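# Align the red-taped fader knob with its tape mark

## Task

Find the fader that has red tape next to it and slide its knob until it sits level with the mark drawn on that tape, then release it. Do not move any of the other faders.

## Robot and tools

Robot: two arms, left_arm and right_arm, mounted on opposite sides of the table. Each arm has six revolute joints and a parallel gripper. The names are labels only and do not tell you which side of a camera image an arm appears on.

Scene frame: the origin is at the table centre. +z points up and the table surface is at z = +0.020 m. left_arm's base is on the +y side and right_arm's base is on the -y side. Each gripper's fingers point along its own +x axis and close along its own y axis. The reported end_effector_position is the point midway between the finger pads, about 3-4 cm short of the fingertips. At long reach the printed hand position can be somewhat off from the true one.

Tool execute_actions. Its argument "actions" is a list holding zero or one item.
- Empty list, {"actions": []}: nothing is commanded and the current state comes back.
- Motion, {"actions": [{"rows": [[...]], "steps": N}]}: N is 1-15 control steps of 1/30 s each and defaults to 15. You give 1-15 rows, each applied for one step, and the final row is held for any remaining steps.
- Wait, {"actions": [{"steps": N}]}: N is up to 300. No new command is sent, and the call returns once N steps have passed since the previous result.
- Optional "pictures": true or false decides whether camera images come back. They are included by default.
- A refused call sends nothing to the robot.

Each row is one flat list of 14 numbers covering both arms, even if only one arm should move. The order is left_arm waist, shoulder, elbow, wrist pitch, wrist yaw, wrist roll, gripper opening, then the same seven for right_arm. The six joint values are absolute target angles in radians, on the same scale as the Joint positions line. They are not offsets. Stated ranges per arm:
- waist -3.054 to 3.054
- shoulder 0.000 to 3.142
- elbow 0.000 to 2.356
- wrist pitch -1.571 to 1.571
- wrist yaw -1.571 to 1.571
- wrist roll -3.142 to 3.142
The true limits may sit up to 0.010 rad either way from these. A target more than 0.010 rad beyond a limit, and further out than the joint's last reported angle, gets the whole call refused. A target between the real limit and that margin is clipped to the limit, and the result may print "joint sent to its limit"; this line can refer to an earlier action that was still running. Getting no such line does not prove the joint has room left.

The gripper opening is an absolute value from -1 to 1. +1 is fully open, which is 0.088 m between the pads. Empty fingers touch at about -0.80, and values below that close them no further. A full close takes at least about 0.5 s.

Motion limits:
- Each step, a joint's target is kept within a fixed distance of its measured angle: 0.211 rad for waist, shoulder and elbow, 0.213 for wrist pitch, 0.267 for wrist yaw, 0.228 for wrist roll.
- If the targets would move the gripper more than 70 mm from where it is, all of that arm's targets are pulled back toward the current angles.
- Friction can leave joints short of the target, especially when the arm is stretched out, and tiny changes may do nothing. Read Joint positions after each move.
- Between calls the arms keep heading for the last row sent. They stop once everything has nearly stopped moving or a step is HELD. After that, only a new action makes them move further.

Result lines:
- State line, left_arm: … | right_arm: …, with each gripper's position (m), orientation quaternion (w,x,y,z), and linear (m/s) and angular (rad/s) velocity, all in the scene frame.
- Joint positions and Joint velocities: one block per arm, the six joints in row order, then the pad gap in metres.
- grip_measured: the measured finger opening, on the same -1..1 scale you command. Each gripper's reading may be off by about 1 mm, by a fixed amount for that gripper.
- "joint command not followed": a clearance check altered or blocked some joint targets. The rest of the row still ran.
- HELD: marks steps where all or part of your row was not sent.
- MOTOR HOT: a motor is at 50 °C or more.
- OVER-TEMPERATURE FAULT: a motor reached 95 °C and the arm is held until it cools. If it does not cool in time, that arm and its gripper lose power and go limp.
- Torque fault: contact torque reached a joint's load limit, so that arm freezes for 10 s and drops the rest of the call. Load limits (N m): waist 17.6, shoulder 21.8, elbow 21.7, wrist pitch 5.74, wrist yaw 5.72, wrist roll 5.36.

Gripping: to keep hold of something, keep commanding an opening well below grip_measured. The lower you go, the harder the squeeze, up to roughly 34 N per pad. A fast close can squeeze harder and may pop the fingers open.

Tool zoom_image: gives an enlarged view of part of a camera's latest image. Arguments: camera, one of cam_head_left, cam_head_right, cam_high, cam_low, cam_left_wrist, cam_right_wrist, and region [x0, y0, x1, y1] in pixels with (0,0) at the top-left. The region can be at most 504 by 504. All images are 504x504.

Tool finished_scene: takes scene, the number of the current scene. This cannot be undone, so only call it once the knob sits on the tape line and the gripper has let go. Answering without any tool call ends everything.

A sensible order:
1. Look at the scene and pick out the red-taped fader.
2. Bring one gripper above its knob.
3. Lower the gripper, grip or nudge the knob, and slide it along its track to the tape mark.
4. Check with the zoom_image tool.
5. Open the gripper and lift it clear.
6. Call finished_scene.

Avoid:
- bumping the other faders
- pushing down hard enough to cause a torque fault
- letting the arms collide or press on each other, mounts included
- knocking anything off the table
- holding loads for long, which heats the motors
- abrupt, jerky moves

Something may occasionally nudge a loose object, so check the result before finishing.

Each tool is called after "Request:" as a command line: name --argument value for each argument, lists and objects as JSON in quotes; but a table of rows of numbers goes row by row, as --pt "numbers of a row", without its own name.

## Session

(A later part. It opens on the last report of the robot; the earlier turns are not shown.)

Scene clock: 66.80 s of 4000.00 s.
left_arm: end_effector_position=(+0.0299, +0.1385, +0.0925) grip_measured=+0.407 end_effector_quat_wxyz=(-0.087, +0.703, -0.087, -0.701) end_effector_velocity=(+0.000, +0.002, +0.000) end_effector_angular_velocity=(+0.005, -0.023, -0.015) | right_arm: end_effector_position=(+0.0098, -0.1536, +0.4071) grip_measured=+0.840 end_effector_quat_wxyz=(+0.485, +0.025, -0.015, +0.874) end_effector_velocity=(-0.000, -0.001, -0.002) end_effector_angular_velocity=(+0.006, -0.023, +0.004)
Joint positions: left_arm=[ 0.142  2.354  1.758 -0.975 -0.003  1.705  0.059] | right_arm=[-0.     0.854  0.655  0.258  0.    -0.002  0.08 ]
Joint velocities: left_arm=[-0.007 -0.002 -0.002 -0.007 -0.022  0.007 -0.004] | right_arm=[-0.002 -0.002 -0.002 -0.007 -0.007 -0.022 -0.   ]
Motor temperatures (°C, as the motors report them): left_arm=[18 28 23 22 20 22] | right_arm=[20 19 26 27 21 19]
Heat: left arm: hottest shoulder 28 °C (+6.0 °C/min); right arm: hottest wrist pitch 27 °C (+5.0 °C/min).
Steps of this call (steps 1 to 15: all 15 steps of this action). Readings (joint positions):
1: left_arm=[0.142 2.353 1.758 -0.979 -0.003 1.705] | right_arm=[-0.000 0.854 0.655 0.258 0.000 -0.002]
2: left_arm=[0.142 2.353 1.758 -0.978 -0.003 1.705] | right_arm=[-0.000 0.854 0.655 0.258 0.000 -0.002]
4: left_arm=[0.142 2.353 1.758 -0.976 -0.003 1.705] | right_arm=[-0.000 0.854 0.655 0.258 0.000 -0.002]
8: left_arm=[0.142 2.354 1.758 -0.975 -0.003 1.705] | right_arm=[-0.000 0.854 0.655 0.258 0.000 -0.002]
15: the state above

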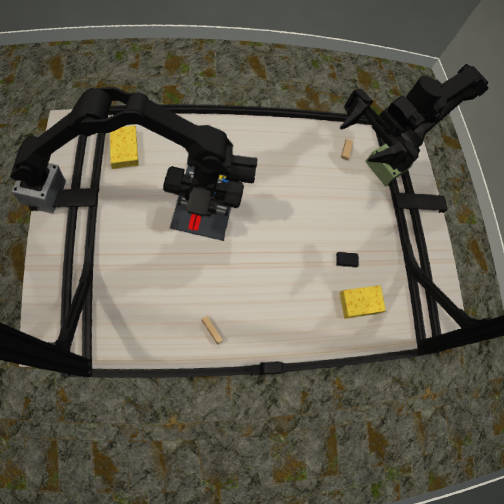

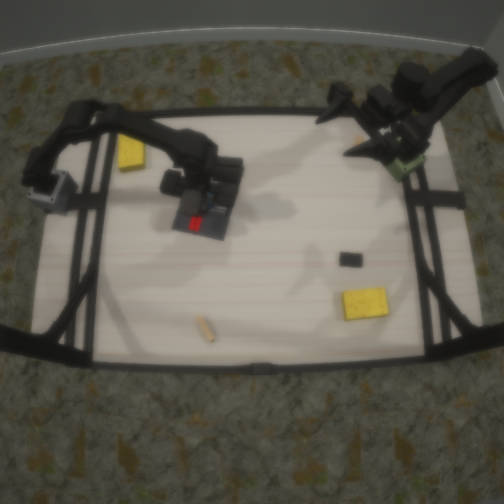

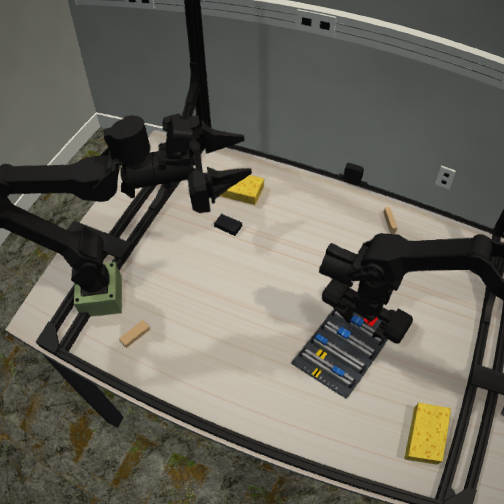

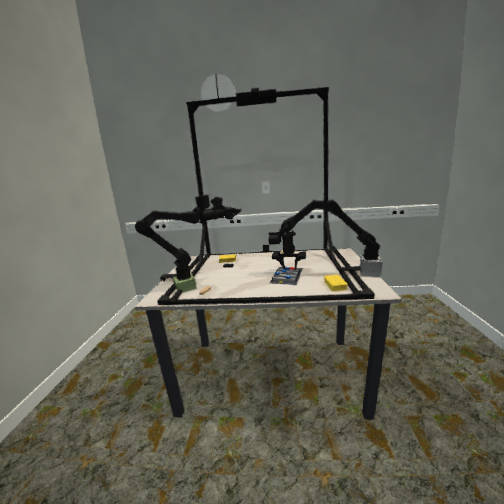

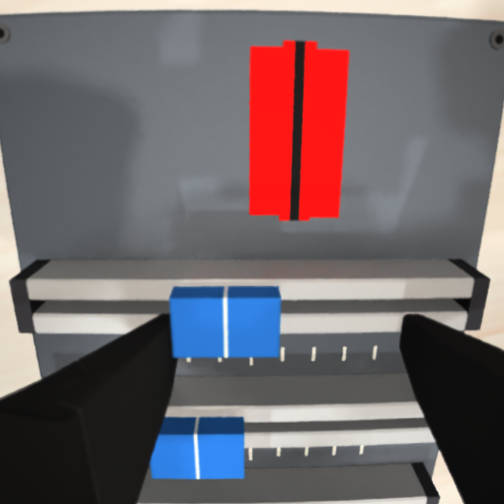

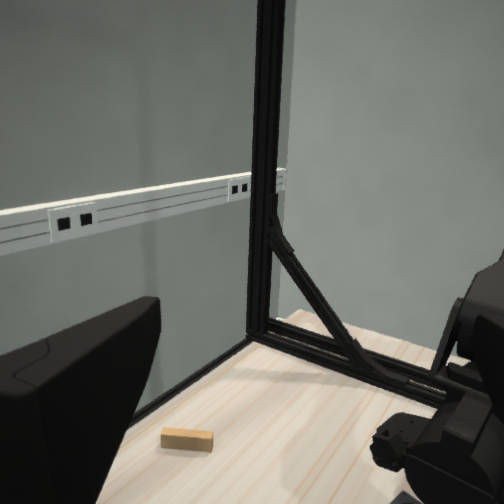

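Request:
execute_actions --actions '[{"rows":[[0.142,2.373,1.76,-0.985,0,1.71,0.3,0,0.854,0.655,0.258,0,0,0.84],[0.142,2.373,1.76,-0.99,0,1.71,0.2,0,0.854,0.655,0.258,0,0,0.84],[0.142,2.373,1.76,-0.995,0,1.71,0.1,0,0.854,0.655,0.258,0,0,0.84],[0.142,2.373,1.76,-1.0,0,1.71,0,0,0.854,0.655,0.258,0,0,0.84],[0.142,2.373,1.76,-1.0,0,1.71,-0.1,0,0.854,0.655,0.258,0,0,0.84]]}]' --pictures false

Request:
execute_actions --actions '[{"steps":8}]'

Scene clock: 73.90 s of 4000.00 s.
left_arm: end_effector_position=(+0.0303, +0.1434, +0.0922) grip_measured=-0.093 end_effector_quat_wxyz=(-0.096, +0.702, -0.079, -0.701) end_effector_velocity=(-0.004, +0.003, +0.000) end_effector_angular_velocity=(+0.006, -0.008, -0.005) | right_arm: end_effector_position=(+0.0098, -0.1536, +0.4071) grip_measured=+0.840 end_effector_quat_wxyz=(+0.485, +0.025, -0.015, +0.874) end_effector_velocity=(-0.001, -0.003, -0.001) end_effector_angular_velocity=(+0.010, -0.021, +0.018)
Joint positions: left_arm=[ 0.142  2.355  1.758 -0.997 -0.002  1.707  0.034] | right_arm=[-0.     0.854  0.655  0.258  0.    -0.002  0.08 ]
Joint velocities: left_arm=[-0.012 -0.002 -0.002 -0.007 -0.007 -0.007 -0.004] | right_arm=[-0.002 -0.007 -0.002 -0.007 -0.022 -0.022  0.   ]
Motor temperatures (°C, as the motors report them): left_arm=[18 29 23 22 20 22] | right_arm=[20 19 26 27 21 19]
Heat: left arm: hottest shoulder 29 °C (+7.0 °C/min); right arm: hottest wrist pitch 27 °C (+4.0 °C/min).
Steps of this call (steps 1 to 15: the robot went on to your last target; steps 16 to 90: nothing new was sent; then 3.60 s passed at rest; steps 91 to 105: all 15 steps of this action). Readings (joint positions):
91: left_arm=[0.142 2.355 1.758 -0.975 -0.003 1.706] | right_arm=[-0.000 0.854 0.655 0.258 0.000 -0.002]
92: left_arm=[0.142 2.355 1.758 -0.976 -0.003 1.706] | right_arm=[-0.000 0.854 0.655 0.258 0.000 -0.002]
94: left_arm=[0.142 2.355 1.758 -0.984 -0.002 1.706] | right_arm=[-0.000 0.854 0.655 0.258 0.000 -0.002]
98: left_arm=[0.142 2.355 1.758 -0.995 -0.002 1.707] | right_arm=[-0.000 0.854 0.655 0.258 0.000 -0.002]
105: the state above

Scene clock: 74.17 s of 4000.00 s.
left_arm: end_effector_position=(+0.0303, +0.1435, +0.0922) grip_measured=-0.099 end_effector_quat_wxyz=(-0.096, +0.702, -0.079, -0.701) end_effector_velocity=(+0.000, +0.002, +0.000) end_effector_angular_velocity=(+0.008, +0.007, -0.005) | right_arm: end_effector_position=(+0.0098, -0.1536, +0.4071) grip_measured=+0.840 end_effector_quat_wxyz=(+0.485, +0.025, -0.015, +0.874) end_effector_velocity=(-0.000, -0.001, -0.002) end_effector_angular_velocity=(-0.002, -0.010, +0.004)
Joint positions: left_arm=[ 0.142  2.355  1.758 -0.997 -0.002  1.707  0.034] | right_arm=[-0.     0.854  0.655  0.258  0.    -0.002  0.08 ]
Joint velocities: left_arm=[ 0.002 -0.002 -0.002 -0.007  0.007  0.007 -0.   ] | right_arm=[-0.002 -0.002 -0.002 -0.007 -0.007 -0.007 -0.   ]
Motor temperatures (°C, as the motors report them): left_arm=[18 29 23 22 20 22] | right_arm=[20 19 26 27 21 19]
Heat: left arm: hottest shoulder 29 °C (+7.1 °C/min); right arm: hottest wrist pitch 27 °C (+4.1 °C/min).
Steps of this call (steps 1 to 8: the robot went on to your last target). Readings (joint positions):
1: left_arm=[0.142 2.355 1.758 -0.997 -0.002 1.707] | right_arm=[-0.000 0.854 0.655 0.258 0.000 -0.002]
2: left_arm=[0.142 2.355 1.758 -0.997 -0.002 1.707] | right_arm=[-0.000 0.854 0.655 0.258 0.000 -0.002]
4: left_arm=[0.142 2.355 1.758 -0.997 -0.002 1.707] | right_arm=[-0.000 0.854 0.655 0.258 0.000 -0.002]
8: the state above

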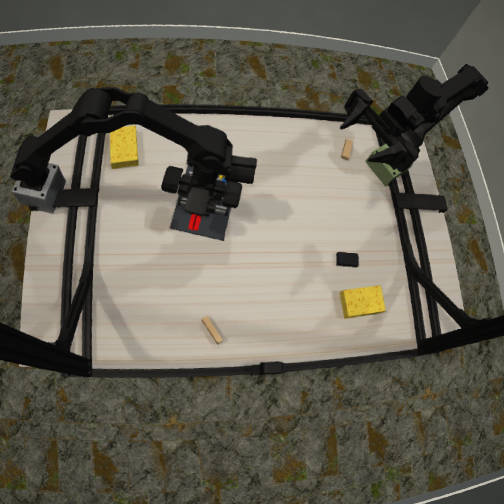

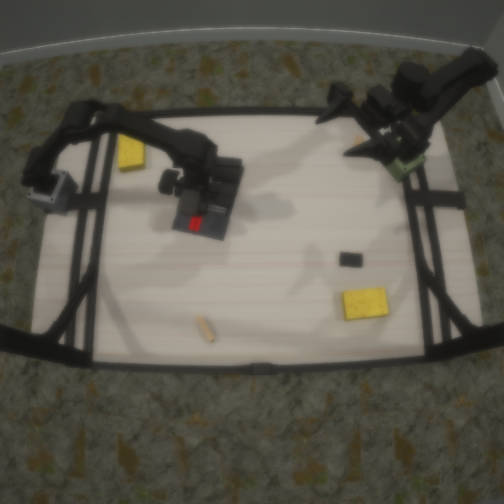

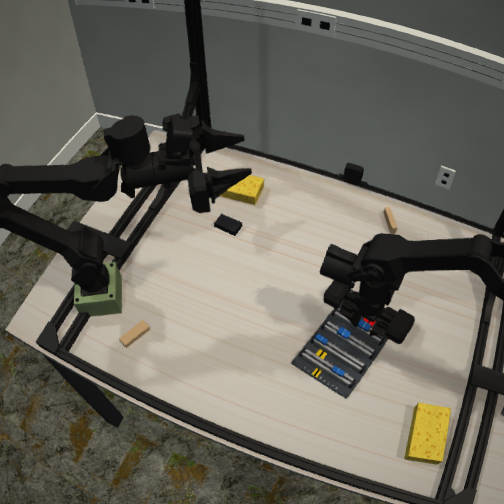

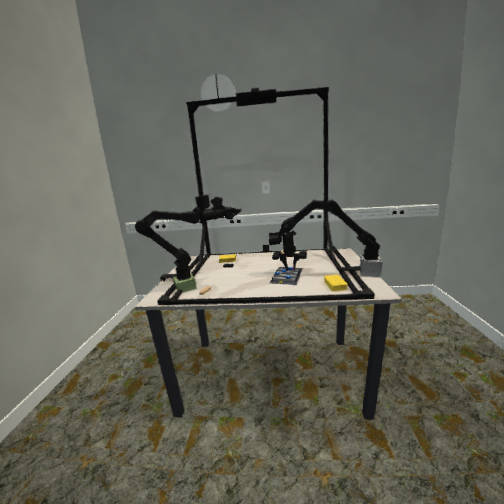

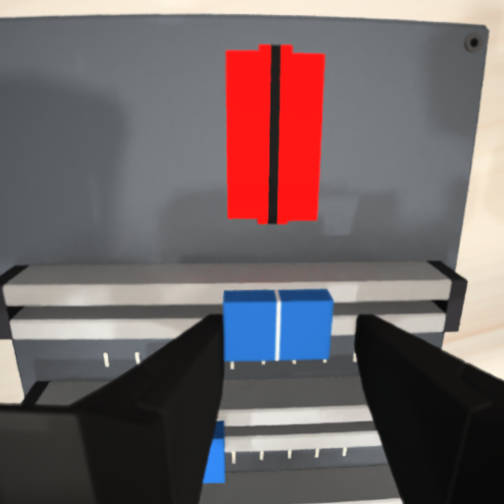

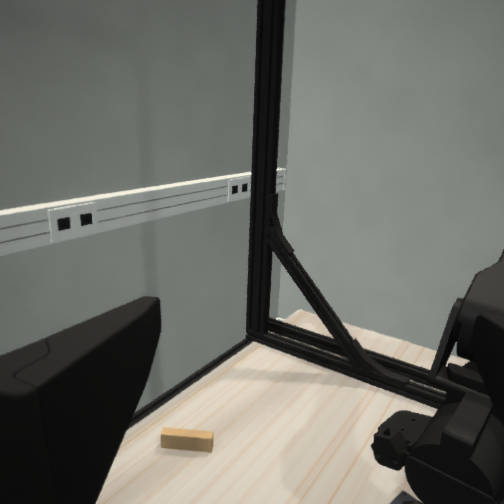

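Request:
execute_actions --actions '[{"rows":[[0.142,2.36,1.76,-0.99,0,1.71,0.6,0,0.854,0.655,0.258,0,0,0.84]],"steps":8}]' --pictures false

Request:
execute_actions --actions '[{"rows":[[0.142,2.23,1.73,-1.065,0,1.71,0.6,0,0.854,0.655,0.258,0,0,0.84]]}]'

Scene clock: 79.33 s of 4000.00 s.
left_arm: end_effector_position=(+0.0310, +0.1438, +0.0920) grip_measured=+0.555 end_effector_quat_wxyz=(-0.097, +0.703, -0.078, -0.700) end_effector_velocity=(+0.000, +0.005, +0.003) end_effector_angular_velocity=(+0.018, +0.005, +0.010) | right_arm: end_effector_position=(+0.0098, -0.1536, +0.4071) grip_measured=+0.840 end_effector_quat_wxyz=(+0.485, +0.025, -0.015, +0.874) end_effector_velocity=(-0.001, +0.001, -0.007) end_effector_angular_velocity=(-0.019, -0.021, +0.004)
Joint positions: left_arm=[ 0.142  2.356  1.758 -0.999 -0.005  1.707  0.066] | right_arm=[-0.     0.854  0.655  0.258  0.    -0.002  0.08 ]
Joint velocities: left_arm=[ 0.002 -0.007 -0.002 -0.022  0.007 -0.007  0.012] | right_arm=[-0.002  0.002 -0.002 -0.022 -0.007 -0.007  0.   ]
Motor temperatures (°C, as the motors report them): left_arm=[18 29 23 22 20 22] | right_arm=[20 19 26 27 21 19]
Heat: left arm: hottest shoulder 29 °C (+6.1 °C/min); right arm: hottest wrist pitch 27 °C (+4.0 °C/min).
Steps of this call (steps 1 to 15: the robot went on to your last target; steps 16 to 90: nothing new was sent; then 1.90 s passed at rest; steps 91 to 98: all 8 steps of this action). Readings (joint positions):
91: left_arm=[0.142 2.356 1.758 -0.999 -0.002 1.707] | right_arm=[-0.000 0.854 0.655 0.258 0.000 -0.002]
92: left_arm=[0.142 2.355 1.758 -1.002 -0.002 1.707] | right_arm=[-0.000 0.854 0.655 0.258 0.000 -0.002]
94: left_arm=[0.142 2.356 1.758 -1.003 -0.004 1.707] | right_arm=[-0.000 0.854 0.655 0.258 0.000 -0.002]
98: the state above

Scene clock: 79.83 s of 4000.00 s.
left_arm: end_effector_position=(+0.0319, +0.1526, +0.1348) grip_measured=+0.599 end_effector_quat_wxyz=(-0.086, +0.703, -0.089, -0.700) end_effector_velocity=(+0.000, +0.002, +0.000) end_effector_angular_velocity=(+0.006, -0.008, +0.020) | right_arm: end_effector_position=(+0.0098, -0.1536, +0.4071) grip_measured=+0.840 end_effector_quat_wxyz=(+0.485, +0.025, -0.015, +0.874) end_effector_velocity=(-0.000, -0.001, +0.000) end_effector_angular_velocity=(+0.010, -0.020, +0.004)
Joint positions: left_arm=[ 0.142  2.24   1.737 -1.063 -0.005  1.707  0.068] | right_arm=[-0.     0.854  0.655  0.258  0.    -0.002  0.08 ]
Joint velocities: left_arm=[-0.002 -0.002 -0.002 -0.007 -0.007 -0.022  0.   ] | right_arm=[-0.002 -0.002  0.002 -0.007 -0.007 -0.022 -0.   ]
Motor temperatures (°C, as the motors report them): left_arm=[18 29 23 22 20 22] | right_arm=[20 19 26 27 21 19]
Heat: left arm: hottest shoulder 29 °C (+6.0 °C/min); right arm: hottest wrist pitch 27 °C (+4.0 °C/min).
Steps of this call (steps 1 to 15: all 15 steps of this action). Readings (joint positions):
1: left_arm=[0.142 2.346 1.757 -0.999 -0.005 1.707] | right_arm=[-0.000 0.854 0.655 0.258 0.000 -0.002]
2: left_arm=[0.142 2.332 1.751 -1.015 -0.005 1.707] | right_arm=[-0.000 0.854 0.655 0.258 0.000 -0.002]
4: left_arm=[0.142 2.299 1.739 -1.049 -0.005 1.707] | right_arm=[-0.000 0.854 0.655 0.258 0.000 -0.002]
8: left_arm=[0.142 2.247 1.737 -1.057 -0.005 1.707] | right_arm=[-0.000 0.854 0.655 0.258 0.000 -0.002]
15: the state above

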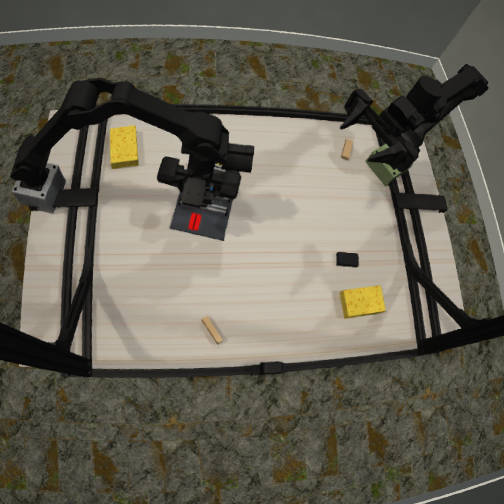

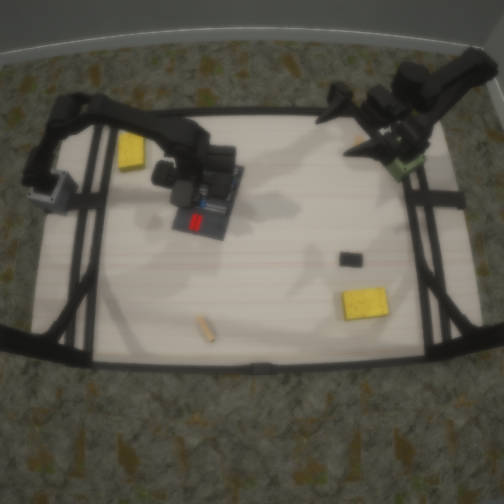

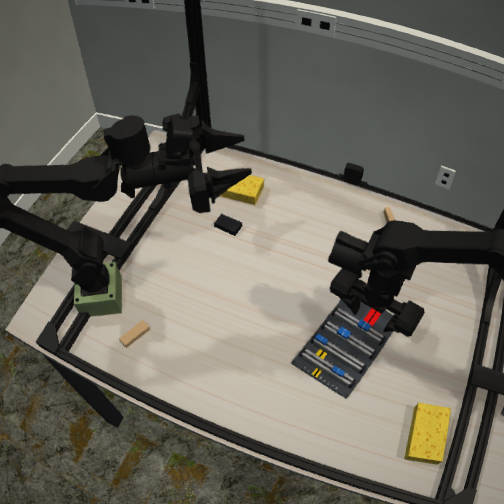

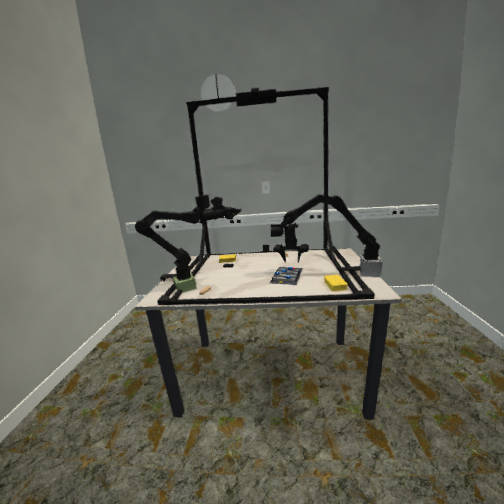

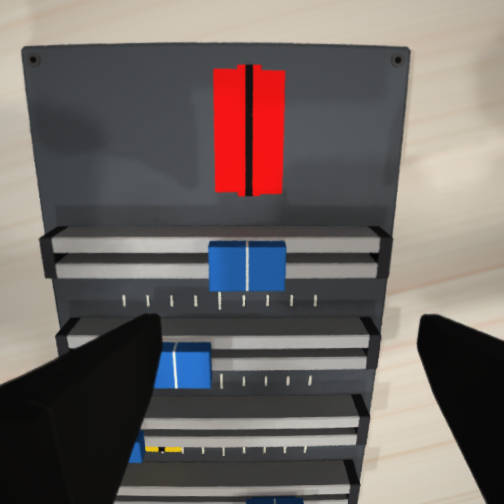

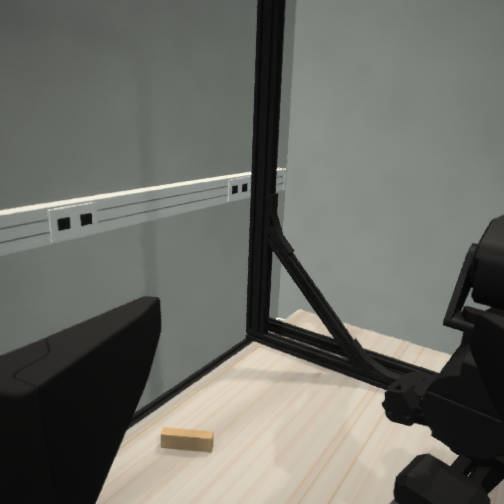

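Request:
finished_scene --scene 1

The scene is finished: the task was done.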